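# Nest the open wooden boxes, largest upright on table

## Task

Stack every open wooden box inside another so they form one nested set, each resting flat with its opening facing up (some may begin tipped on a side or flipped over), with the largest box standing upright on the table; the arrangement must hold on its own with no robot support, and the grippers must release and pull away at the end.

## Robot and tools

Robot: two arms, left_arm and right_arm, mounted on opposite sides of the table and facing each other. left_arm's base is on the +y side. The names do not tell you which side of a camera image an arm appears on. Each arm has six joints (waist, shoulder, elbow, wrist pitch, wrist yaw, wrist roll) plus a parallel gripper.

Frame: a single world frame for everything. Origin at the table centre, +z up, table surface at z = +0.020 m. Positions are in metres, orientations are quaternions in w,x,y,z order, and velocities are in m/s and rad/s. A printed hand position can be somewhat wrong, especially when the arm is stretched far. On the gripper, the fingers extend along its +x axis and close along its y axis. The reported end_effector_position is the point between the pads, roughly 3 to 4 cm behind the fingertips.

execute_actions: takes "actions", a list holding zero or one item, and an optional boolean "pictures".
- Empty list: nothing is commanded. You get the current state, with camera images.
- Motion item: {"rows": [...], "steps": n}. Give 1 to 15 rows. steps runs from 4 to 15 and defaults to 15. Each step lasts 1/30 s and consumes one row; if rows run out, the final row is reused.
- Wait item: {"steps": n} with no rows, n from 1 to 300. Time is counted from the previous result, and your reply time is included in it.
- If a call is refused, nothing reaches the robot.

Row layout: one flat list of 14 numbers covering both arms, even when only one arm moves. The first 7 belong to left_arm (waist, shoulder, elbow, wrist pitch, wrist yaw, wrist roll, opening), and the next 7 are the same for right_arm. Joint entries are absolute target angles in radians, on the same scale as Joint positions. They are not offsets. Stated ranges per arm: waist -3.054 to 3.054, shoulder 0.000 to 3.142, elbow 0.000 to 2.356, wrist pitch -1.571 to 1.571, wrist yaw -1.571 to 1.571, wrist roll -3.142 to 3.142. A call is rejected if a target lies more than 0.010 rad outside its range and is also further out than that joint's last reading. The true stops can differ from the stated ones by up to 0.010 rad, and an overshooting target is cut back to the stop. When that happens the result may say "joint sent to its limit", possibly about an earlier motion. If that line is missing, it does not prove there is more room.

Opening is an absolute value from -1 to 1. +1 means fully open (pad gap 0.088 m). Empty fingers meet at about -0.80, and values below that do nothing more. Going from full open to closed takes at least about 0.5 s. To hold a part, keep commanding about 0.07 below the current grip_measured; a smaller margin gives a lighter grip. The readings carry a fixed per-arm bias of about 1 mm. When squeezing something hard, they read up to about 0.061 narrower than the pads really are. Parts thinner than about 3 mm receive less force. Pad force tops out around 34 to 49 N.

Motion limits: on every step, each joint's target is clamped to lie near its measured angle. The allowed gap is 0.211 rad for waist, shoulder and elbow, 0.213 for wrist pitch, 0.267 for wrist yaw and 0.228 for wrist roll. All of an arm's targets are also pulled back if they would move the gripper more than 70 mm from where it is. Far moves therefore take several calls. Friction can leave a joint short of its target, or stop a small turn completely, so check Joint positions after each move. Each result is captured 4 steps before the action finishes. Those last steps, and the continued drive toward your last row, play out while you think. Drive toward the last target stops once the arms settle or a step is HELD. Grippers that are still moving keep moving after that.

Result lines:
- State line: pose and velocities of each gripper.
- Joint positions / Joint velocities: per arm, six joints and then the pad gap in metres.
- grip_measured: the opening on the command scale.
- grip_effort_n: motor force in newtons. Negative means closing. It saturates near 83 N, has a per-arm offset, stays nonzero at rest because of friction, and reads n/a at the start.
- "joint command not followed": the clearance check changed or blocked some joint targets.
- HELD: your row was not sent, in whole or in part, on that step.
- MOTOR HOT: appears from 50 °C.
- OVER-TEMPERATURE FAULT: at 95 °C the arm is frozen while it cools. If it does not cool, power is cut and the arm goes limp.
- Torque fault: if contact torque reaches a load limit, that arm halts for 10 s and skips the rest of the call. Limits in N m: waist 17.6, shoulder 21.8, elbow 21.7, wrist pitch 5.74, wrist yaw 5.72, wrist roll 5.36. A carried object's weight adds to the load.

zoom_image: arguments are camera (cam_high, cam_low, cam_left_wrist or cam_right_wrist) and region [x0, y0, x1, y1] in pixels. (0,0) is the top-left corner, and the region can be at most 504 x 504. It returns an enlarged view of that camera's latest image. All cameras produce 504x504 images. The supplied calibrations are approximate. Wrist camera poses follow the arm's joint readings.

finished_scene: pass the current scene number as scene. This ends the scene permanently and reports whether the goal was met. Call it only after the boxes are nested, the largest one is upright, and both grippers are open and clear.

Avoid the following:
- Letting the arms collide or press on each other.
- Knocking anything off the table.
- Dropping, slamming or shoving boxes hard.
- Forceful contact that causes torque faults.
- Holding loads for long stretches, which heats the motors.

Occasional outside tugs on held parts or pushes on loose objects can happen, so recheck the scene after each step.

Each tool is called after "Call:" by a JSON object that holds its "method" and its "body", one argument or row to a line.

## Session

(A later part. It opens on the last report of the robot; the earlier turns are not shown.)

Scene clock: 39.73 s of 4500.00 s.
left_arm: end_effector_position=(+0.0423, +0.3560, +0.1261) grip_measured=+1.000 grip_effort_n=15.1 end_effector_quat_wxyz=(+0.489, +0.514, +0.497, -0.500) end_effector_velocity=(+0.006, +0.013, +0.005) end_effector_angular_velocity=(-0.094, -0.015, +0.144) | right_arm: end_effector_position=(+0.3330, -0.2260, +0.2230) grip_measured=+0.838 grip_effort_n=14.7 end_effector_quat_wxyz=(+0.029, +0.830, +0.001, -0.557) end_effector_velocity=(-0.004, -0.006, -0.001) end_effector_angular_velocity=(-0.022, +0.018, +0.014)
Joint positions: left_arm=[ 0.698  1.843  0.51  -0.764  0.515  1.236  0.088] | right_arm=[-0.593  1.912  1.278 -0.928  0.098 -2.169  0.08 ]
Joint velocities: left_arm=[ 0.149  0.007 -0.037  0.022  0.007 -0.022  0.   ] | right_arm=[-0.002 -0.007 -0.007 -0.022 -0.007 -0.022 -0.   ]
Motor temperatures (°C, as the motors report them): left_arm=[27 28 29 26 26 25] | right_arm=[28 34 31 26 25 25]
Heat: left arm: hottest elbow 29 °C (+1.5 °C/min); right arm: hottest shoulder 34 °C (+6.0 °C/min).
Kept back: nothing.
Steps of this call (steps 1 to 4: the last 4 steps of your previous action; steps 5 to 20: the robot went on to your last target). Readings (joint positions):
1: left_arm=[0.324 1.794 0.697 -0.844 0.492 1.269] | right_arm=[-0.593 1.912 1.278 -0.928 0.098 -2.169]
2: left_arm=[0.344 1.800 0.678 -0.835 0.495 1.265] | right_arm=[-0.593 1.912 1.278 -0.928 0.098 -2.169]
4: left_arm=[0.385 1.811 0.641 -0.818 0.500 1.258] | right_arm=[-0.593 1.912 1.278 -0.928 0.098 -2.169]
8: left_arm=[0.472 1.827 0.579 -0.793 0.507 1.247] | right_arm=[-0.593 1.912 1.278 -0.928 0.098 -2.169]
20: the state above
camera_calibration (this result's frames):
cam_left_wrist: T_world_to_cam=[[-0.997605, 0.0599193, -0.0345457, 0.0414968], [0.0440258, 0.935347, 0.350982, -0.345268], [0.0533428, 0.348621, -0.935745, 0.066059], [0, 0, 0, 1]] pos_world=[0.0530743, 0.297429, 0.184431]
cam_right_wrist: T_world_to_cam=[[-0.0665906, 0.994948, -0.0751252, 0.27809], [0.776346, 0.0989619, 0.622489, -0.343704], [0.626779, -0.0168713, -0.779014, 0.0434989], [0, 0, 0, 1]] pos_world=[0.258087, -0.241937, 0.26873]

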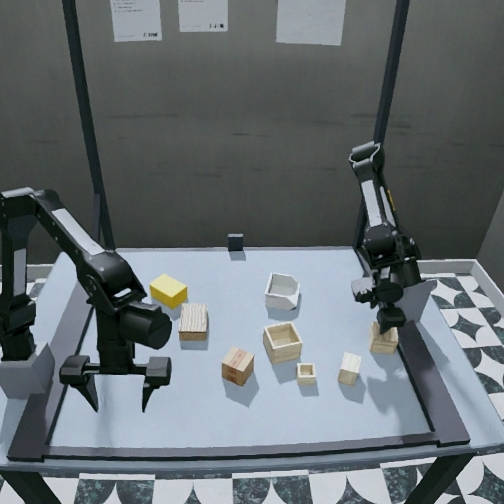

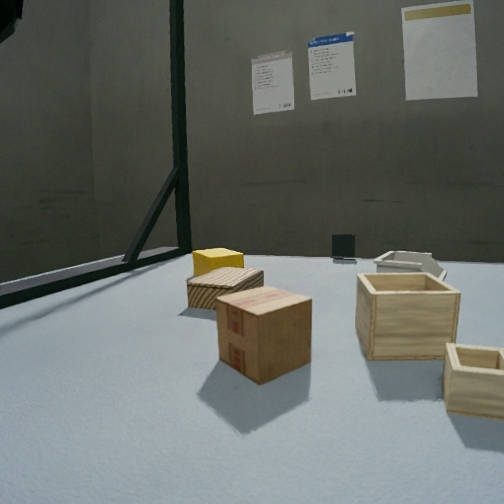

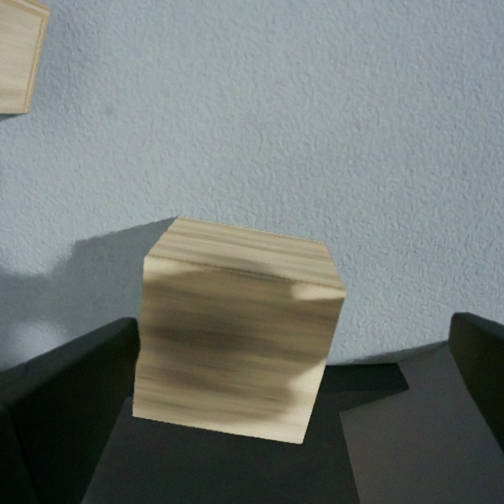

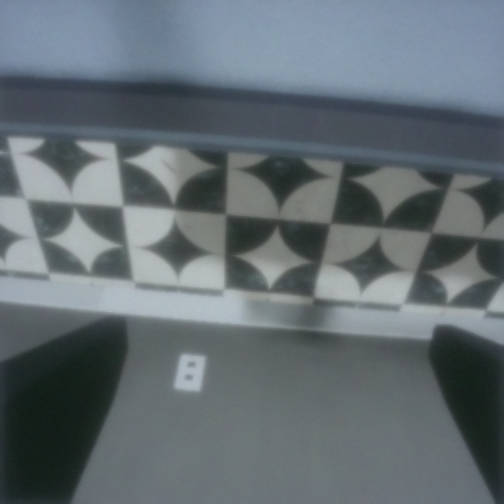

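Call:
{"method": "execute_actions", "body": {
  "actions": [
    {"rows":[[0.67,1.9,0.47,-0.69,0.52,1.41,1,-0.593,1.912,1.278,-0.928,0.098,-2.169,0.84]],"steps":15}
  ],
  "pictures": true
}}

Scene clock: 40.50 s of 4500.00 s.
left_arm: end_effector_position=(+0.0409, +0.3622, +0.1121) grip_measured=+1.000 grip_effort_n=15.1 end_effector_quat_wxyz=(+0.434, +0.554, +0.460, -0.541) end_effector_velocity=(-0.000, +0.002, -0.005) end_effector_angular_velocity=(+0.018, +0.006, -0.077) | right_arm: end_effector_position=(+0.3330, -0.2260, +0.2230) grip_measured=+0.838 grip_effort_n=14.7 end_effector_quat_wxyz=(+0.029, +0.830, +0.001, -0.557) end_effector_velocity=(-0.003, -0.000, +0.000) end_effector_angular_velocity=(+0.012, +0.020, -0.006)
Joint positions: left_arm=[ 0.674  1.891  0.477 -0.696  0.517  1.397  0.088] | right_arm=[-0.593  1.912  1.278 -0.928  0.098 -2.169  0.08 ]
Joint velocities: left_arm=[-0.017  0.017 -0.007  0.022 -0.007  0.066  0.   ] | right_arm=[-0.002 -0.007 -0.002 -0.007 -0.022  0.007 -0.   ]
Motor temperatures (°C, as the motors report them): left_arm=[27 28 29 26 26 25] | right_arm=[28 34 31 26 25 25]
Heat: left arm: hottest elbow 29 °C (+1.5 °C/min); right arm: hottest shoulder 34 °C (+5.9 °C/min).
Steps of this call (steps 1 to 12: the robot went on to your last target; steps 13 to 23: the first 11 steps of this action). Readings (joint positions):
13: left_arm=[0.714 1.848 0.503 -0.756 0.516 1.252] | right_arm=[-0.593 1.912 1.278 -0.928 0.098 -2.169]
14: left_arm=[0.706 1.856 0.498 -0.735 0.517 1.291] | right_arm=[-0.593 1.912 1.278 -0.928 0.098 -2.169]
16: left_arm=[0.690 1.875 0.489 -0.718 0.517 1.339] | right_arm=[-0.593 1.912 1.278 -0.928 0.098 -2.169]
20: left_arm=[0.677 1.889 0.477 -0.701 0.517 1.384] | right_arm=[-0.593 1.912 1.278 -0.928 0.098 -2.169]
23: the state above
camera_calibration (this result's frames):
cam_left_wrist: T_world_to_cam=[[-0.972972, 0.230699, -0.0102052, -0.0263787], [0.211233, 0.906991, 0.364346, -0.344162], [0.0933104, 0.352342, -0.931208, 0.0473612], [0, 0, 0, 1]] pos_world=[0.0426135, 0.30155, 0.169228]
cam_right_wrist: T_world_to_cam=[[-0.0665906, 0.994948, -0.0751252, 0.27809], [0.776346, 0.0989619, 0.622489, -0.343704], [0.626779, -0.0168713, -0.779014, 0.0434989], [0, 0, 0, 1]] pos_world=[0.258087, -0.241937, 0.26873]

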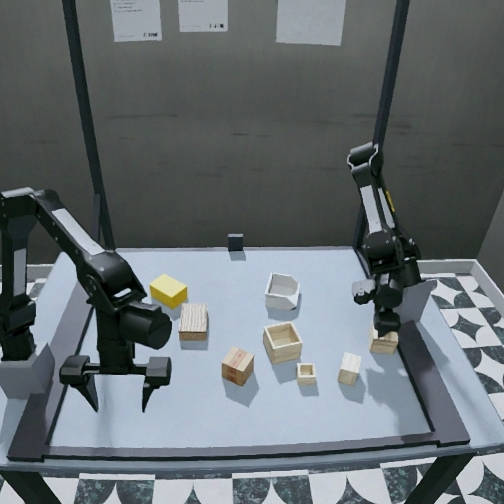

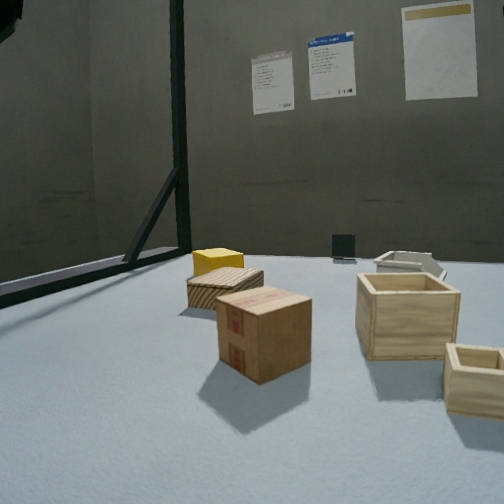

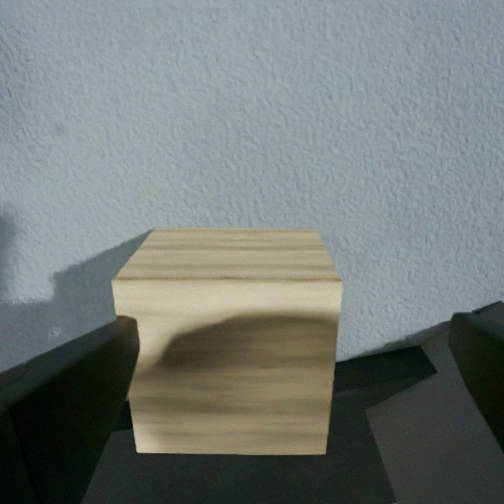

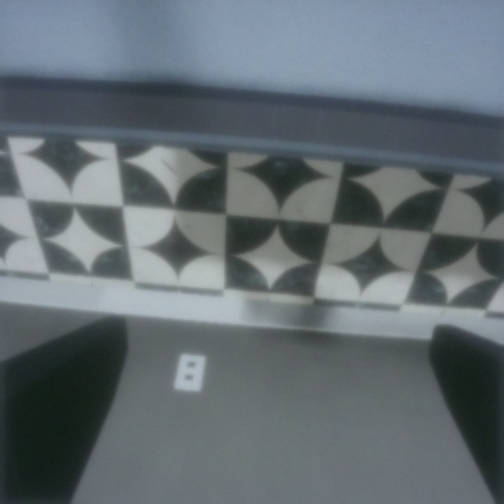

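Call:
{"method": "execute_actions", "body": {
  "actions": [
    {"rows":[[0.71,1.95,0.58,-0.72,0.52,1.43,1,-0.593,1.912,1.278,-0.928,0.098,-2.169,0.84]],"steps":15}
  ],
  "pictures": true
}}

Scene clock: 41.03 s of 4500.00 s.
left_arm: end_effector_position=(+0.0631, +0.3500, +0.1240) grip_measured=+1.000 grip_effort_n=15.1 end_effector_quat_wxyz=(+0.442, +0.559, +0.443, -0.544) end_effector_velocity=(-0.002, +0.003, -0.000) end_effector_angular_velocity=(+0.016, +0.033, +0.022) | right_arm: end_effector_position=(+0.3330, -0.2260, +0.2230) grip_measured=+0.838 grip_effort_n=14.7 end_effector_quat_wxyz=(+0.029, +0.830, +0.001, -0.557) end_effector_velocity=(+0.000, +0.001, +0.000) end_effector_angular_velocity=(+0.008, +0.003, +0.008)
Joint positions: left_arm=[ 0.704  1.94   0.568 -0.716  0.517  1.426  0.088] | right_arm=[-0.593  1.912  1.278 -0.928  0.098 -2.169  0.08 ]
Joint velocities: left_arm=[ 0.007  0.027  0.017 -0.037 -0.007  0.007  0.   ] | right_arm=[-0.002 -0.002 -0.002  0.007 -0.007 -0.007 -0.   ]
Motor temperatures (°C, as the motors report them): left_arm=[27 28 29 26 26 25] | right_arm=[28 34 31 26 25 25]
Heat: left arm: hottest elbow 29 °C (+1.5 °C/min); right arm: hottest shoulder 34 °C (+5.8 °C/min).
Steps of this call (steps 1 to 4: the last 4 steps of your previous action; step 5: the robot went on to your last target; steps 6 to 16: the first 11 steps of this action). Readings (joint positions):
6: left_arm=[0.674 1.897 0.482 -0.697 0.517 1.408] | right_arm=[-0.593 1.912 1.278 -0.928 0.098 -2.169]
7: left_arm=[0.679 1.908 0.496 -0.707 0.517 1.413] | right_arm=[-0.593 1.912 1.278 -0.928 0.098 -2.169]
9: left_arm=[0.691 1.927 0.529 -0.707 0.517 1.418] | right_arm=[-0.593 1.912 1.278 -0.928 0.098 -2.169]
13: left_arm=[0.703 1.936 0.564 -0.713 0.517 1.424] | right_arm=[-0.593 1.912 1.278 -0.928 0.098 -2.169]
16: the state above
camera_calibration (this result's frames):
cam_left_wrist: T_world_to_cam=[[-0.968344, 0.246536, -0.039118, -0.00404838], [0.218336, 0.912477, 0.346, -0.342257], [0.120996, 0.326506, -0.937419, 0.0687424], [0, 0, 0, 1]] pos_world=[0.0624891, 0.290855, 0.182703]
cam_right_wrist: T_world_to_cam=[[-0.0665906, 0.994948, -0.0751252, 0.27809], [0.776346, 0.0989619, 0.622489, -0.343704], [0.626779, -0.0168713, -0.779014, 0.0434989], [0, 0, 0, 1]] pos_world=[0.258087, -0.241937, 0.26873]

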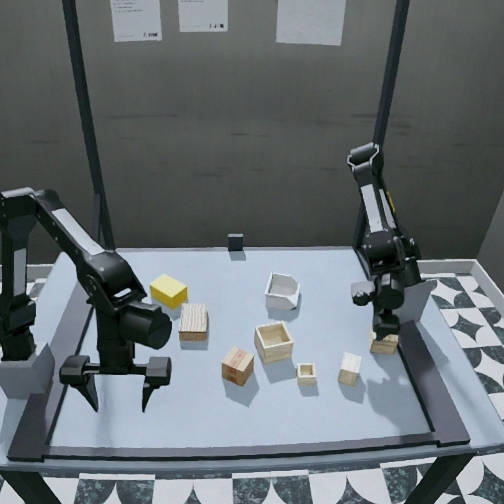

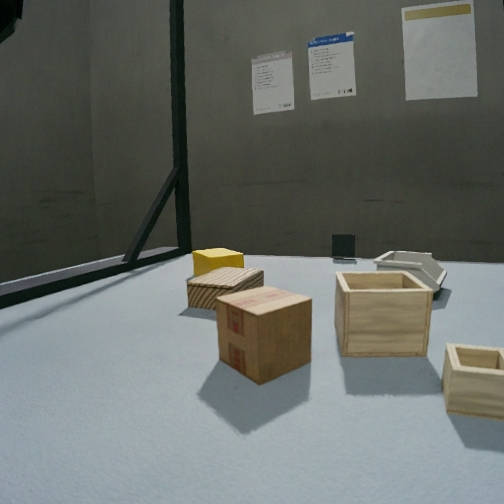

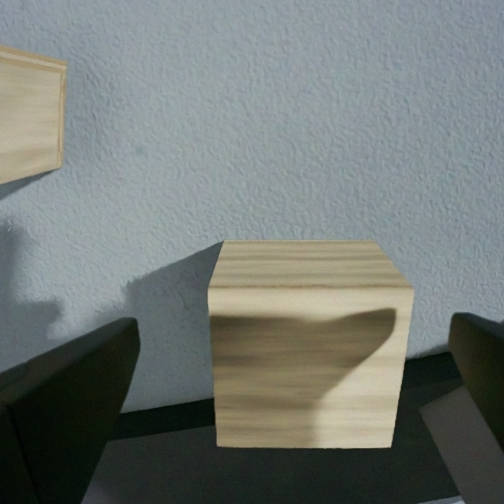

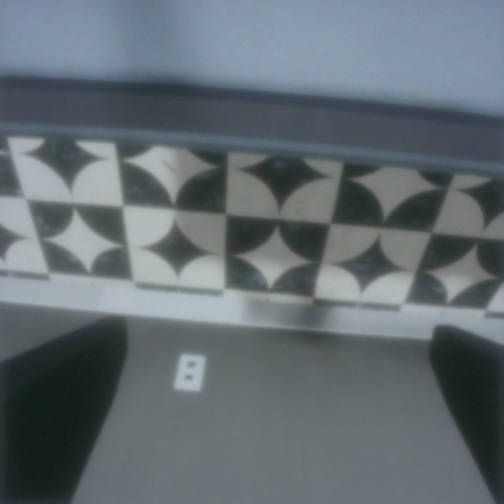

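Call:
{"method": "execute_actions", "body": {
  "actions": [
    {"rows":[[0.69,2.04,0.51,-0.58,0.52,1.43,1,-0.593,1.912,1.278,-0.928,0.098,-2.169,0.84]],"steps":12}
  ]
}}

Call:
{"method": "execute_actions", "body": {
  "actions": [
    {"rows":[[0.675,2.125,0.45,-0.445,0.52,1.43,1,-0.593,1.912,1.278,-0.928,0.098,-2.169,0.84]],"steps":15}
  ]
}}

Call:
{"method": "execute_actions", "body": {
  "actions": [
    {"steps":8}
  ],
  "pictures": true
}}

Scene clock: 41.43 s of 4500.00 s.
left_arm: end_effector_position=(+0.0646, +0.3609, +0.1028) grip_measured=+1.000 grip_effort_n=15.1 end_effector_quat_wxyz=(+0.435, +0.556, +0.449, -0.547) end_effector_velocity=(+0.004, +0.010, -0.020) end_effector_angular_velocity=(+0.015, -0.011, -0.018) | right_arm: end_effector_position=(+0.3330, -0.2260, +0.2230) grip_measured=+0.838 grip_effort_n=15.1 end_effector_quat_wxyz=(+0.029, +0.830, +0.001, -0.557) end_effector_velocity=(-0.004, -0.007, -0.001) end_effector_angular_velocity=(-0.028, +0.026, -0.003)
Joint positions: left_arm=[ 0.693  2.024  0.52  -0.6    0.519  1.427  0.088] | right_arm=[-0.593  1.912  1.278 -0.928  0.098 -2.169  0.08 ]
Joint velocities: left_arm=[-0.022  0.071 -0.051  0.139 -0.007 -0.007  0.   ] | right_arm=[-0.002 -0.002 -0.002 -0.037 -0.007 -0.007 -0.   ]
Motor temperatures (°C, as the motors report them): left_arm=[27 28 29 26 26 25] | right_arm=[28 34 31 26 25 25]
Heat: left arm: hottest elbow 29 °C (+1.4 °C/min); right arm: hottest shoulder 34 °C (+5.8 °C/min).
Steps of this call (steps 1 to 4: the last 4 steps of your previous action; steps 5 to 12: the first 8 steps of this action). Readings (joint positions):
5: left_arm=[0.705 1.950 0.567 -0.707 0.518 1.426] | right_arm=[-0.593 1.912 1.278 -0.928 0.098 -2.169]
6: left_arm=[0.703 1.964 0.559 -0.670 0.519 1.427] | right_arm=[-0.593 1.912 1.278 -0.928 0.098 -2.169]
8: left_arm=[0.699 1.999 0.544 -0.633 0.519 1.427] | right_arm=[-0.593 1.912 1.278 -0.928 0.098 -2.169]
12: the state above

Scene clock: 41.93 s of 4500.00 s.
left_arm: end_effector_position=(+0.0658, +0.3611, +0.1016) grip_measured=+1.000 grip_effort_n=15.1 end_effector_quat_wxyz=(+0.436, +0.558, +0.447, -0.547) end_effector_velocity=(-0.002, +0.002, -0.001) end_effector_angular_velocity=(+0.012, +0.008, -0.003) | right_arm: end_effector_position=(+0.3330, -0.2260, +0.2230) grip_measured=+0.838 grip_effort_n=15.1 end_effector_quat_wxyz=(+0.029, +0.830, +0.001, -0.557) end_effector_velocity=(-0.001, -0.002, -0.000) end_effector_angular_velocity=(+0.001, +0.010, -0.010)
Joint positions: left_arm=[ 0.693  2.03   0.518 -0.588  0.519  1.427  0.088] | right_arm=[-0.593  1.912  1.278 -0.928  0.098 -2.169  0.08 ]
Joint velocities: left_arm=[-0.002  0.002 -0.002 -0.007 -0.007  0.007  0.   ] | right_arm=[-0.002 -0.002 -0.002 -0.007 -0.007  0.007 -0.   ]
Motor temperatures (°C, as the motors report them): left_arm=[27 28 29 26 26 25] | right_arm=[28 34 31 26 25 25]
Heat: left arm: hottest elbow 29 °C (+1.4 °C/min); right arm: hottest shoulder 34 °C (+5.7 °C/min).
Kept back: nothing.
A step of this action was HELD (marked below), so the last 4 steps of it were dropped. An arm can still carry out its HELD step.
Steps of this call (steps 1 to 4: the last 4 steps of your previous action; steps 5 to 15: the first 11 steps of this action). Readings (joint positions):
5: left_arm=[0.693 2.030 0.518 -0.588 0.519 1.427] | right_arm=[-0.593 1.912 1.278 -0.928 0.098 -2.169] HELD
6: left_arm=[0.693 2.030 0.518 -0.588 0.519 1.427] | right_arm=[-0.593 1.912 1.278 -0.928 0.098 -2.169] HELD
7: left_arm=[0.693 2.030 0.518 -0.588 0.519 1.427] | right_arm=[-0.593 1.912 1.278 -0.928 0.098 -2.169] HELD
8: left_arm=[0.693 2.030 0.518 -0.588 0.519 1.427] | right_arm=[-0.593 1.912 1.278 -0.928 0.098 -2.169] HELD
9: left_arm=[0.693 2.030 0.518 -0.588 0.519 1.427] | right_arm=[-0.593 1.912 1.278 -0.928 0.098 -2.169] HELD
10: left_arm=[0.693 2.030 0.518 -0.588 0.519 1.427] | right_arm=[-0.593 1.912 1.278 -0.928 0.098 -2.169] HELD
11: left_arm=[0.693 2.030 0.518 -0.588 0.519 1.427] | right_arm=[-0.593 1.912 1.278 -0.928 0.098 -2.169] HELD
12: left_arm=[0.693 2.030 0.518 -0.588 0.519 1.427] | right_arm=[-0.593 1.912 1.278 -0.928 0.098 -2.169] HELD
13: left_arm=[0.693 2.030 0.518 -0.588 0.519 1.427] | right_arm=[-0.593 1.912 1.278 -0.928 0.098 -2.169] HELD
14: left_arm=[0.693 2.030 0.518 -0.588 0.519 1.427] | right_arm=[-0.593 1.912 1.278 -0.928 0.098 -2.169] HELD
15: the state above HELD
joint command not followed: on one or more control steps a check withheld the commanded joint targets of the left arm, and it was not sent them on those steps. On the call's last step the targets were still withheld.
cause: the commanded joint targets would bring two parts of the arm too close to each other (joints 1 (waist) to 6 (wrist roll) lie between them); next, command targets that bring no two parts of the arm closer together.

Scene clock: 42.20 s of 4500.00 s.
left_arm: end_effector_position=(+0.0658, +0.3611, +0.1016) grip_measured=+1.000 grip_effort_n=15.1 end_effector_quat_wxyz=(+0.436, +0.558, +0.447, -0.547) end_effector_velocity=(-0.002, +0.002, -0.001) end_effector_angular_velocity=(+0.012, +0.008, +0.012) | right_arm: end_effector_position=(+0.3330, -0.2260, +0.2230) grip_measured=+0.838 grip_effort_n=14.7 end_effector_quat_wxyz=(+0.029, +0.830, +0.001, -0.557) end_effector_velocity=(-0.001, -0.002, -0.000) end_effector_angular_velocity=(-0.010, +0.011, +0.017)
Joint positions: left_arm=[ 0.693  2.03   0.518 -0.588  0.519  1.427  0.088] | right_arm=[-0.593  1.912  1.278 -0.928  0.098 -2.169  0.08 ]
Joint velocities: left_arm=[-0.002  0.002 -0.002 -0.007 -0.007 -0.007  0.   ] | right_arm=[-0.002 -0.002 -0.002 -0.007 -0.007 -0.022 -0.   ]
Motor temperatures (°C, as the motors report them): left_arm=[27 28 29 26 26 25] | right_arm=[28 34 31 26 25 25]
Heat: left arm: hottest elbow 29 °C (+1.4 °C/min); right arm: hottest shoulder 34 °C (+5.7 °C/min).
Kept back: nothing.
Steps of this call (steps 1 to 8: nothing new was sent). Readings (joint positions):
1: left_arm=[0.693 2.030 0.518 -0.588 0.519 1.427] | right_arm=[-0.593 1.912 1.278 -0.928 0.098 -2.169]
2: left_arm=[0.693 2.030 0.518 -0.588 0.519 1.427] | right_arm=[-0.593 1.912 1.278 -0.928 0.098 -2.169]
4: left_arm=[0.693 2.030 0.518 -0.588 0.519 1.427] | right_arm=[-0.593 1.912 1.278 -0.928 0.098 -2.169]
8: the state above
camera_calibration (this result's frames):
cam_left_wrist: T_world_to_cam=[[-0.967631, 0.251115, -0.025139, -0.00815133], [0.226693, 0.908634, 0.350707, -0.344876], [0.11091, 0.333656, -0.936148, 0.0417383], [0, 0, 0, 1]] pos_world=[0.0656642, 0.301486, 0.159819]
cam_right_wrist: T_world_to_cam=[[-0.0665906, 0.994948, -0.0751252, 0.27809], [0.776346, 0.0989619, 0.622489, -0.343704], [0.626779, -0.0168713, -0.779014, 0.0434989], [0, 0, 0, 1]] pos_world=[0.258087, -0.241937, 0.26873]

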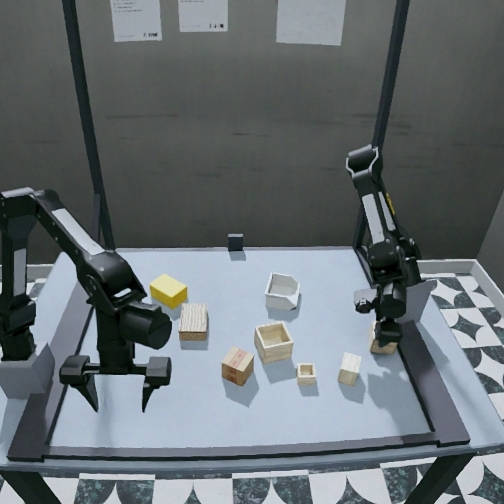

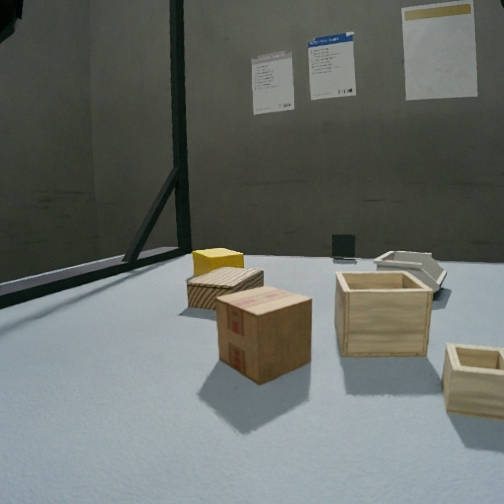

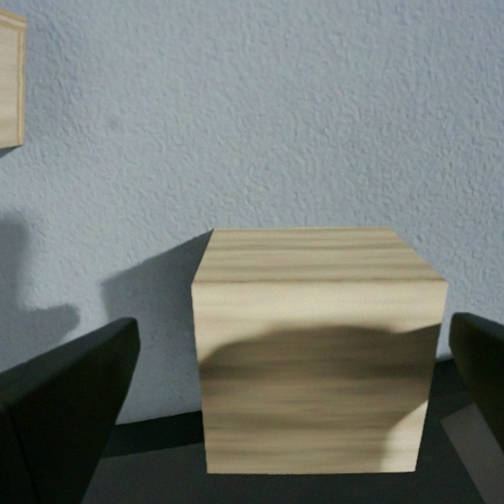

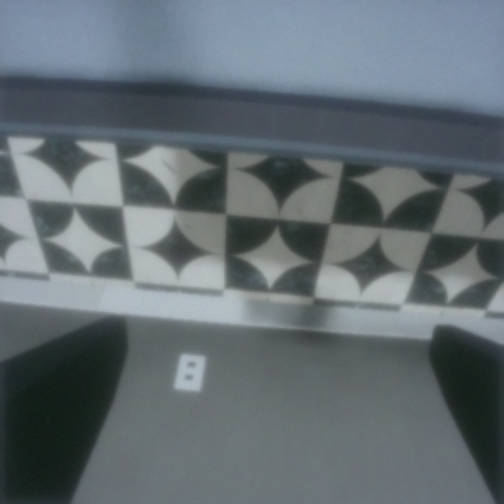

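Call:
{"method": "execute_actions", "body": {
  "actions": [
    {"rows":[[0.55,1.9,0.7,-0.9,0.4,1.3,1,-0.593,1.912,1.278,-0.928,0.098,-2.169,0.84]],"steps":15}
  ]
}}

Call:
{"method": "execute_actions", "body": {
  "actions": [
    {"rows":[[0.22,2.0,0.85,-1.116,0.25,1.088,1,-0.593,1.912,1.278,-0.928,0.098,-2.169,0.84]],"steps":15}
  ]
}}

Call:
{"method": "execute_actions", "body": {
  "actions": [
    {"steps":10}
  ],
  "pictures": true
}}

Scene clock: 42.93 s of 4500.00 s.
left_arm: end_effector_position=(+0.0677, +0.3465, +0.1195) grip_measured=+1.000 grip_effort_n=15.1 end_effector_quat_wxyz=(+0.413, +0.585, +0.467, -0.518) end_effector_velocity=(-0.012, -0.067, +0.087) end_effector_angular_velocity=(+0.382, -0.095, +0.021) | right_arm: end_effector_position=(+0.3330, -0.2260, +0.2230) grip_measured=+0.838 grip_effort_n=15.1 end_effector_quat_wxyz=(+0.029, +0.830, +0.001, -0.557) end_effector_velocity=(-0.004, +0.000, -0.001) end_effector_angular_velocity=(-0.004, +0.023, +0.025)
Joint positions: left_arm=[ 0.617  1.968  0.611 -0.724  0.459  1.361  0.088] | right_arm=[-0.593  1.912  1.278 -0.928  0.098 -2.169  0.08 ]
Joint velocities: left_arm=[-0.295 -0.291  0.403 -0.652 -0.242 -0.271  0.   ] | right_arm=[ 0.002 -0.002 -0.002 -0.007 -0.022 -0.022 -0.   ]
Motor temperatures (°C, as the motors report them): left_arm=[27 27 29 26 26 25] | right_arm=[28 34 31 26 25 25]
Heat: left arm: hottest elbow 29 °C (+1.4 °C/min); right arm: hottest shoulder 34 °C (+5.6 °C/min).
Steps of this call (steps 1 to 11: nothing new was sent; steps 12 to 22: the first 11 steps of this action). Readings (joint positions):
12: left_arm=[0.692 2.030 0.518 -0.588 0.519 1.427] | right_arm=[-0.593 1.912 1.278 -0.928 0.098 -2.169]
13: left_arm=[0.691 2.030 0.518 -0.590 0.519 1.426] | right_arm=[-0.593 1.912 1.278 -0.928 0.098 -2.169]
15: left_arm=[0.684 2.027 0.525 -0.605 0.513 1.420] | right_arm=[-0.593 1.912 1.278 -0.928 0.098 -2.169]
19: left_arm=[0.648 1.999 0.567 -0.663 0.483 1.388] | right_arm=[-0.593 1.912 1.278 -0.928 0.098 -2.169]
22: the state above

Scene clock: 43.43 s of 4500.00 s.
left_arm: end_effector_position=(+0.0289, +0.3268, +0.1289) grip_measured=+1.000 grip_effort_n=15.1 end_effector_quat_wxyz=(+0.269, +0.657, +0.589, -0.387) end_effector_velocity=(-0.022, +0.008, -0.000) end_effector_angular_velocity=(+0.265, -0.019, +0.009) | right_arm: end_effector_position=(+0.3330, -0.2260, +0.2230) grip_measured=+0.838 grip_effort_n=14.7 end_effector_quat_wxyz=(+0.029, +0.830, +0.001, -0.557) end_effector_velocity=(-0.000, -0.002, +0.002) end_effector_angular_velocity=(+0.001, +0.008, +0.000)
Joint positions: left_arm=[ 0.242  1.988  0.834 -1.096  0.265  1.104  0.088] | right_arm=[-0.593  1.912  1.278 -0.928  0.098 -2.169  0.08 ]
Joint velocities: left_arm=[-0.168  0.037  0.051 -0.139 -0.11  -0.11   0.   ] | right_arm=[-0.007 -0.007 -0.002 -0.007 -0.007 -0.007  0.   ]
Motor temperatures (°C, as the motors report them): left_arm=[27 27 29 26 26 25] | right_arm=[28 34 31 27 25 25]
Heat: left arm: hottest elbow 29 °C (+1.4 °C/min); right arm: hottest shoulder 34 °C (+5.5 °C/min).
Steps of this call (steps 1 to 4: the last 4 steps of your previous action; steps 5 to 15: the first 11 steps of this action). Readings (joint positions):
5: left_arm=[0.564 1.934 0.679 -0.855 0.404 1.300] | right_arm=[-0.593 1.912 1.278 -0.928 0.098 -2.169]
6: left_arm=[0.524 1.944 0.714 -0.911 0.361 1.248] | right_arm=[-0.593 1.912 1.278 -0.928 0.098 -2.169]
8: left_arm=[0.432 1.966 0.778 -0.981 0.318 1.182] | right_arm=[-0.593 1.912 1.278 -0.928 0.098 -2.169]
12: left_arm=[0.278 1.981 0.826 -1.072 0.279 1.122] | right_arm=[-0.593 1.912 1.278 -0.928 0.098 -2.169]
15: the state above

Scene clock: 43.77 s of 4500.00 s.
left_arm: end_effector_position=(+0.0266, +0.3263, +0.1291) grip_measured=+1.000 grip_effort_n=15.1 end_effector_quat_wxyz=(+0.261, +0.661, +0.593, -0.379) end_effector_velocity=(+0.001, -0.001, -0.002) end_effector_angular_velocity=(+0.012, -0.007, -0.014) | right_arm: end_effector_position=(+0.3330, -0.2260, +0.2230) grip_measured=+0.838 grip_effort_n=14.2 end_effector_quat_wxyz=(+0.029, +0.830, +0.001, -0.557) end_effector_velocity=(-0.003, -0.001, -0.003) end_effector_angular_velocity=(-0.001, +0.025, +0.005)
Joint positions: left_arm=[ 0.223  1.992  0.843 -1.113  0.255  1.092  0.088] | right_arm=[-0.593  1.912  1.278 -0.928  0.098 -2.169  0.08 ]
Joint velocities: left_arm=[-0.017  0.002  0.002  0.007 -0.007 -0.007  0.   ] | right_arm=[-0.002  0.002 -0.002 -0.007 -0.022 -0.007 -0.   ]
Motor temperatures (°C, as the motors report them): left_arm=[27 27 29 26 26 25] | right_arm=[28 34 31 27 25 25]
Heat: left arm: hottest elbow 29 °C (+1.4 °C/min); right arm: hottest shoulder 34 °C (+5.5 °C/min).
Kept back: nothing.
Steps of this call (steps 1 to 4: the last 4 steps of your previous action; steps 5 to 10: the robot went on to your last target). Readings (joint positions):
1: left_arm=[0.238 1.989 0.836 -1.100 0.262 1.101] | right_arm=[-0.593 1.912 1.278 -0.928 0.098 -2.169]
2: left_arm=[0.234 1.990 0.838 -1.103 0.260 1.099] | right_arm=[-0.593 1.912 1.278 -0.928 0.098 -2.169]
4: left_arm=[0.229 1.991 0.841 -1.108 0.258 1.095] | right_arm=[-0.593 1.912 1.278 -0.928 0.098 -2.169]
8: left_arm=[0.224 1.992 0.843 -1.112 0.255 1.092] | right_arm=[-0.593 1.912 1.278 -0.928 0.098 -2.169]
10: the state above
camera_calibration (this result's frames):
cam_left_wrist: T_world_to_cam=[[-0.974269, 0.202075, 0.0998248, -0.0366674], [0.197628, 0.552981, 0.809416, -0.256366], [0.108361, 0.808318, -0.578689, -0.117463], [0, 0, 0, 1]] pos_world=[0.0276698, 0.244123, 0.143193]
cam_right_wrist: T_world_to_cam=[[-0.0665906, 0.994948, -0.0751252, 0.27809], [0.776346, 0.0989619, 0.622489, -0.343704], [0.626779, -0.0168713, -0.779014, 0.0434989], [0, 0, 0, 1]] pos_world=[0.258087, -0.241937, 0.26873]

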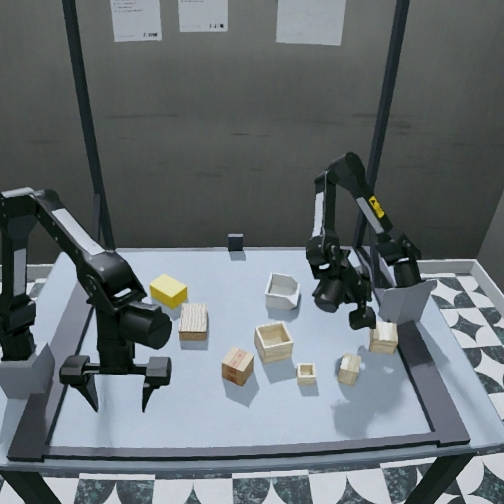

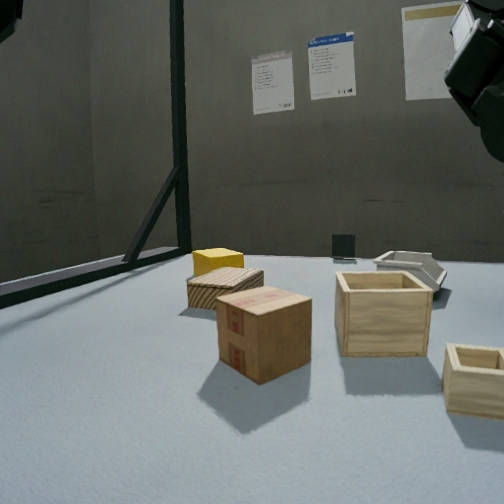

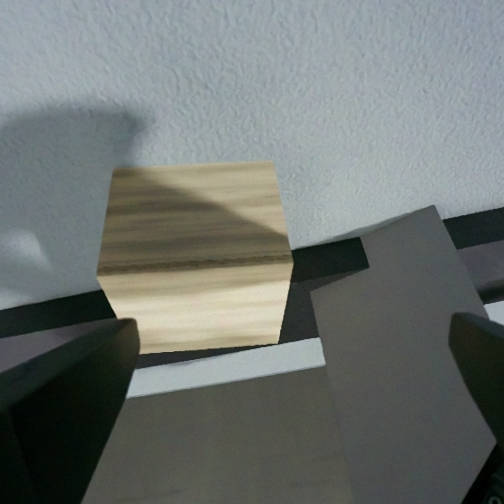

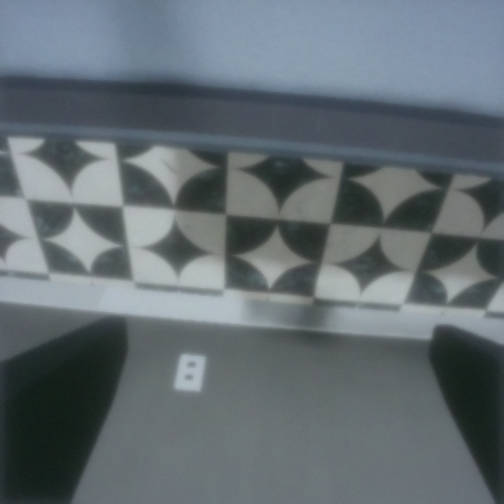

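Call:
{"method": "execute_actions", "body": {
  "actions": [
    {"rows":[[0.303,2.132,0.866,-1.009,0.22,1.10,1,-0.593,1.912,1.278,-0.928,0.098,-2.169,0.84]],"steps":15}
  ]
}}

Call:
{"method": "execute_actions", "body": {
  "actions": [
    {"steps":8}
  ],
  "pictures": true
}}

Scene clock: 44.47 s of 4500.00 s.
left_arm: end_effector_position=(+0.0578, +0.3352, +0.1176) grip_measured=+1.000 grip_effort_n=14.7 end_effector_quat_wxyz=(+0.281, +0.649, +0.603, -0.369) end_effector_velocity=(+0.007, +0.012, -0.004) end_effector_angular_velocity=(+0.037, -0.001, +0.015) | right_arm: end_effector_position=(+0.3330, -0.2260, +0.2230) grip_measured=+0.838 grip_effort_n=15.1 end_effector_quat_wxyz=(+0.029, +0.830, +0.001, -0.557) end_effector_velocity=(+0.002, -0.000, -0.001) end_effector_angular_velocity=(-0.001, +0.006, +0.015)
Joint positions: left_arm=[ 0.295  2.117  0.861 -1.017  0.226  1.096  0.088] | right_arm=[-0.593  1.912  1.278 -0.928  0.098 -2.169  0.08 ]
Joint velocities: left_arm=[ 0.017  0.046 -0.007  0.022 -0.037  0.007  0.   ] | right_arm=[-0.007  0.002 -0.002  0.007 -0.007 -0.022 -0.   ]
Motor temperatures (°C, as the motors report them): left_arm=[27 27 29 26 26 25] | right_arm=[28 34 31 27 25 25]
Heat: left arm: hottest elbow 29 °C (+1.3 °C/min); right arm: hottest shoulder 34 °C (+5.4 °C/min).
Steps of this call (steps 1 to 10: the robot went on to your last target; steps 11 to 21: the first 11 steps of this action). Readings (joint positions):
11: left_arm=[0.224 2.002 0.845 -1.111 0.254 1.091] | right_arm=[-0.593 1.912 1.278 -0.928 0.098 -2.169]
12: left_arm=[0.236 2.022 0.849 -1.090 0.249 1.091] | right_arm=[-0.593 1.912 1.278 -0.928 0.098 -2.169]
14: left_arm=[0.266 2.074 0.859 -1.043 0.234 1.092] | right_arm=[-0.593 1.912 1.278 -0.928 0.098 -2.169]
18: left_arm=[0.292 2.111 0.859 -1.023 0.227 1.095] | right_arm=[-0.593 1.912 1.278 -0.928 0.098 -2.169]
21: the state above

Scene clock: 44.73 s of 4500.00 s.
left_arm: end_effector_position=(+0.0592, +0.3359, +0.1169) grip_measured=+1.000 grip_effort_n=15.1 end_effector_quat_wxyz=(+0.282, +0.648, +0.603, -0.369) end_effector_velocity=(-0.001, +0.003, +0.001) end_effector_angular_velocity=(+0.011, +0.007, +0.001) | right_arm: end_effector_position=(+0.3330, -0.2260, +0.2230) grip_measured=+0.838 grip_effort_n=15.1 end_effector_quat_wxyz=(+0.029, +0.830, +0.001, -0.557) end_effector_velocity=(-0.003, -0.001, -0.001) end_effector_angular_velocity=(+0.003, +0.023, +0.006)
Joint positions: left_arm=[ 0.299  2.123  0.861 -1.011  0.224  1.097  0.088] | right_arm=[-0.593  1.912  1.278 -0.928  0.098 -2.169  0.08 ]
Joint velocities: left_arm=[ 0.002  0.002 -0.002 -0.007 -0.007  0.007  0.   ] | right_arm=[-0.002 -0.002 -0.002 -0.007 -0.022 -0.007 -0.   ]
Motor temperatures (°C, as the motors report them): left_arm=[27 27 29 26 26 25] | right_arm=[28 34 31 27 25 25]
Heat: left arm: hottest elbow 29 °C (+1.3 °C/min); right arm: hottest shoulder 34 °C (+5.4 °C/min).
Kept back: nothing.
Steps of this call (steps 1 to 4: the last 4 steps of your previous action; steps 5 to 8: the robot went on to your last target). Readings (joint positions):
1: left_arm=[0.296 2.119 0.861 -1.016 0.225 1.096] | right_arm=[-0.593 1.912 1.278 -0.928 0.098 -2.169]
2: left_arm=[0.297 2.120 0.861 -1.014 0.225 1.096] | right_arm=[-0.593 1.912 1.278 -0.928 0.098 -2.169]
4: left_arm=[0.297 2.122 0.861 -1.012 0.225 1.096] | right_arm=[-0.593 1.912 1.278 -0.928 0.098 -2.169]
8: the state above
camera_calibration (this result's frames):
cam_left_wrist: T_world_to_cam=[[-0.985265, 0.154296, 0.0737972, 0.0141354], [0.150184, 0.574007, 0.80496, -0.262029], [0.0818423, 0.804182, -0.588722, -0.131653], [0, 0, 0, 1]] pos_world=[0.0640545, 0.254098, 0.132373]
cam_right_wrist: T_world_to_cam=[[-0.0665906, 0.994948, -0.0751252, 0.27809], [0.776346, 0.0989619, 0.622489, -0.343704], [0.626779, -0.0168713, -0.779014, 0.0434989], [0, 0, 0, 1]] pos_world=[0.258087, -0.241937, 0.26873]

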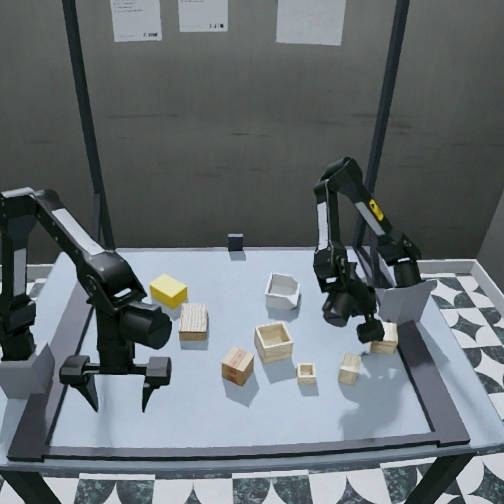

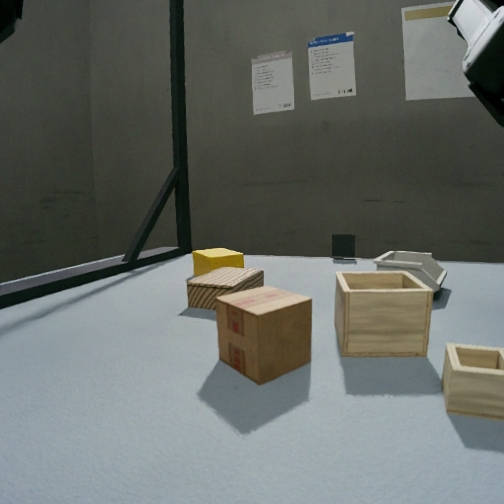

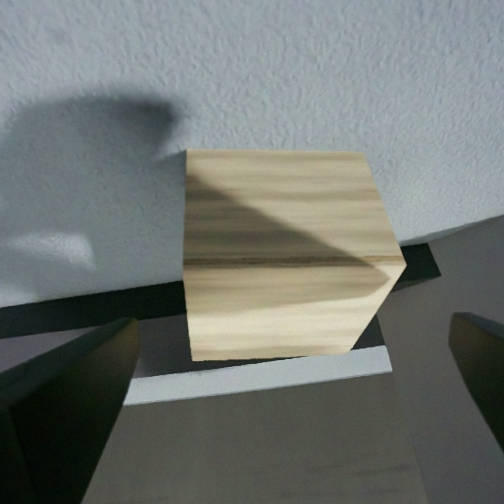

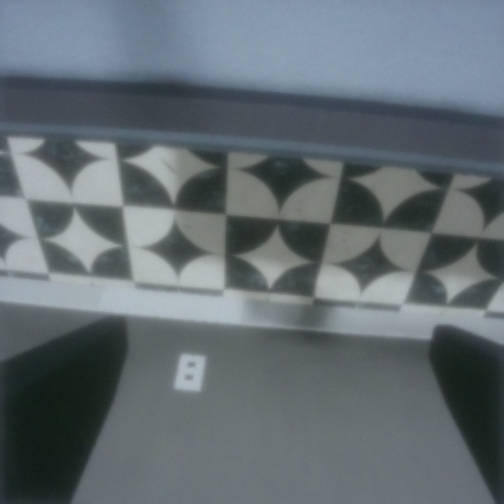

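Model good and centred. Descend and close.

Call:
{"method": "execute_actions", "body": {
  "actions": [
    {"rows":[[0.255,2.225,0.7255,-0.766,0.254,1.09,1,-0.593,1.912,1.278,-0.928,0.098,-2.169,0.84]],"steps":15}
  ]
}}

Call:
{"method": "execute_actions", "body": {
  "actions": [
    {"steps":10}
  ],
  "pictures": true
}}

Scene clock: 45.20 s of 4500.00 s.
left_arm: end_effector_position=(+0.0631, +0.3628, +0.0779) grip_measured=+1.000 grip_effort_n=15.1 end_effector_quat_wxyz=(+0.274, +0.654, +0.595, -0.378) end_effector_velocity=(+0.009, -0.001, -0.009) end_effector_angular_velocity=(-0.025, -0.046, -0.036) | right_arm: end_effector_position=(+0.3330, -0.2260, +0.2230) grip_measured=+0.838 grip_effort_n=15.1 end_effector_quat_wxyz=(+0.029, +0.830, +0.001, -0.557) end_effector_velocity=(+0.000, +0.001, +0.000) end_effector_angular_velocity=(+0.008, +0.003, +0.008)
Joint positions: left_arm=[ 0.258  2.213  0.736 -0.781  0.249  1.093  0.088] | right_arm=[-0.593  1.912  1.278 -0.928  0.098 -2.169  0.08 ]
Joint velocities: left_arm=[-0.012  0.002 -0.027  0.095 -0.007 -0.022  0.   ] | right_arm=[-0.002 -0.002 -0.002  0.007 -0.007 -0.007 -0.   ]
Motor temperatures (°C, as the motors report them): left_arm=[27 27 29 26 26 25] | right_arm=[28 34 31 27 25 25]
Heat: left arm: hottest elbow 29 °C (+1.3 °C/min); right arm: hottest shoulder 34 °C (+5.3 °C/min).
Steps of this call (steps 1 to 3: the robot went on to your last target; steps 4 to 14: the first 11 steps of this action). Readings (joint positions):
4: left_arm=[0.297 2.130 0.850 -0.993 0.225 1.097] | right_arm=[-0.593 1.912 1.278 -0.928 0.098 -2.169]
5: left_arm=[0.292 2.140 0.829 -0.932 0.230 1.097] | right_arm=[-0.593 1.912 1.278 -0.928 0.098 -2.169]
7: left_arm=[0.275 2.178 0.789 -0.863 0.238 1.096] | right_arm=[-0.593 1.912 1.278 -0.928 0.098 -2.169]
11: left_arm=[0.260 2.211 0.740 -0.803 0.246 1.094] | right_arm=[-0.593 1.912 1.278 -0.928 0.098 -2.169]
14: the state above

Scene clock: 45.53 s of 4500.00 s.
left_arm: end_effector_position=(+0.0633, +0.3640, +0.0761) grip_measured=+1.000 grip_effort_n=14.7 end_effector_quat_wxyz=(+0.275, +0.655, +0.594, -0.379) end_effector_velocity=(-0.003, +0.003, +0.001) end_effector_angular_velocity=(+0.014, -0.001, +0.010) | right_arm: end_effector_position=(+0.3330, -0.2260, +0.2230) grip_measured=+0.838 grip_effort_n=15.1 end_effector_quat_wxyz=(+0.029, +0.830, +0.001, -0.557) end_effector_velocity=(-0.002, -0.002, +0.001) end_effector_angular_velocity=(-0.000, +0.008, +0.005)
Joint positions: left_arm=[ 0.256  2.217  0.73  -0.768  0.25   1.093  0.088] | right_arm=[-0.593  1.912  1.278 -0.928  0.098 -2.169  0.08 ]
Joint velocities: left_arm=[-0.002 -0.002 -0.007 -0.007 -0.007 -0.007  0.   ] | right_arm=[-0.002 -0.007 -0.002 -0.007 -0.007 -0.007 -0.   ]
Motor temperatures (°C, as the motors report them): left_arm=[27 27 29 26 26 25] | right_arm=[28 34 31 27 25 25]
Heat: left arm: hottest elbow 29 °C (+1.3 °C/min); right arm: hottest shoulder 34 °C (+5.3 °C/min).
Kept back: nothing.
Steps of this call (steps 1 to 4: the last 4 steps of your previous action; steps 5 to 10: the robot went on to your last target). Readings (joint positions):
1: left_arm=[0.258 2.213 0.735 -0.778 0.249 1.093] | right_arm=[-0.593 1.912 1.278 -0.928 0.098 -2.169]
2: left_arm=[0.257 2.214 0.734 -0.776 0.249 1.093] | right_arm=[-0.593 1.912 1.278 -0.928 0.098 -2.169]
4: left_arm=[0.257 2.215 0.732 -0.773 0.250 1.093] | right_arm=[-0.593 1.912 1.278 -0.928 0.098 -2.169]
8: left_arm=[0.256 2.217 0.730 -0.769 0.250 1.093] | right_arm=[-0.593 1.912 1.278 -0.928 0.098 -2.169]
10: the state above
camera_calibration (this result's frames):
cam_left_wrist: T_world_to_cam=[[-0.979015, 0.185831, 0.0836456, 0.00426149], [0.177123, 0.572946, 0.800225, -0.246878], [0.100782, 0.798248, -0.593838, -0.177365], [0, 0, 0, 1]] pos_world=[0.0657752, 0.282238, 0.0918755]
cam_right_wrist: T_world_to_cam=[[-0.0665906, 0.994948, -0.0751252, 0.27809], [0.776346, 0.0989619, 0.622489, -0.343704], [0.626779, -0.0168713, -0.779014, 0.0434989], [0, 0, 0, 1]] pos_world=[0.258087, -0.241937, 0.26873]

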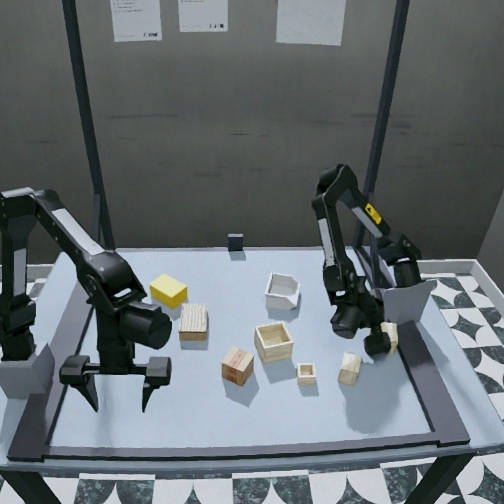

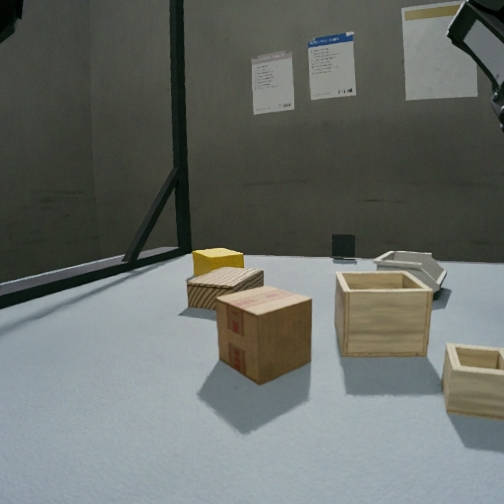

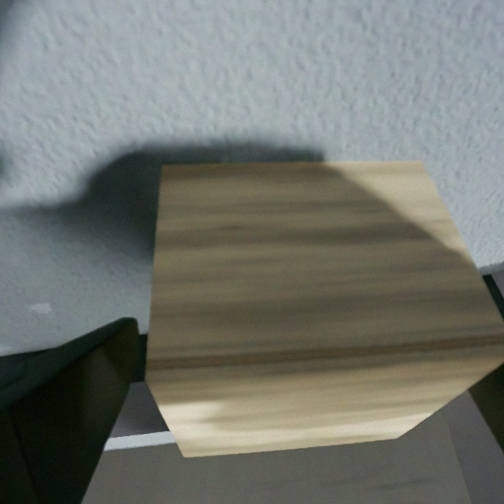

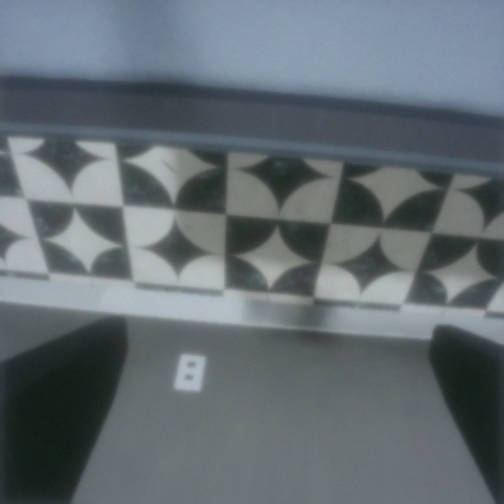

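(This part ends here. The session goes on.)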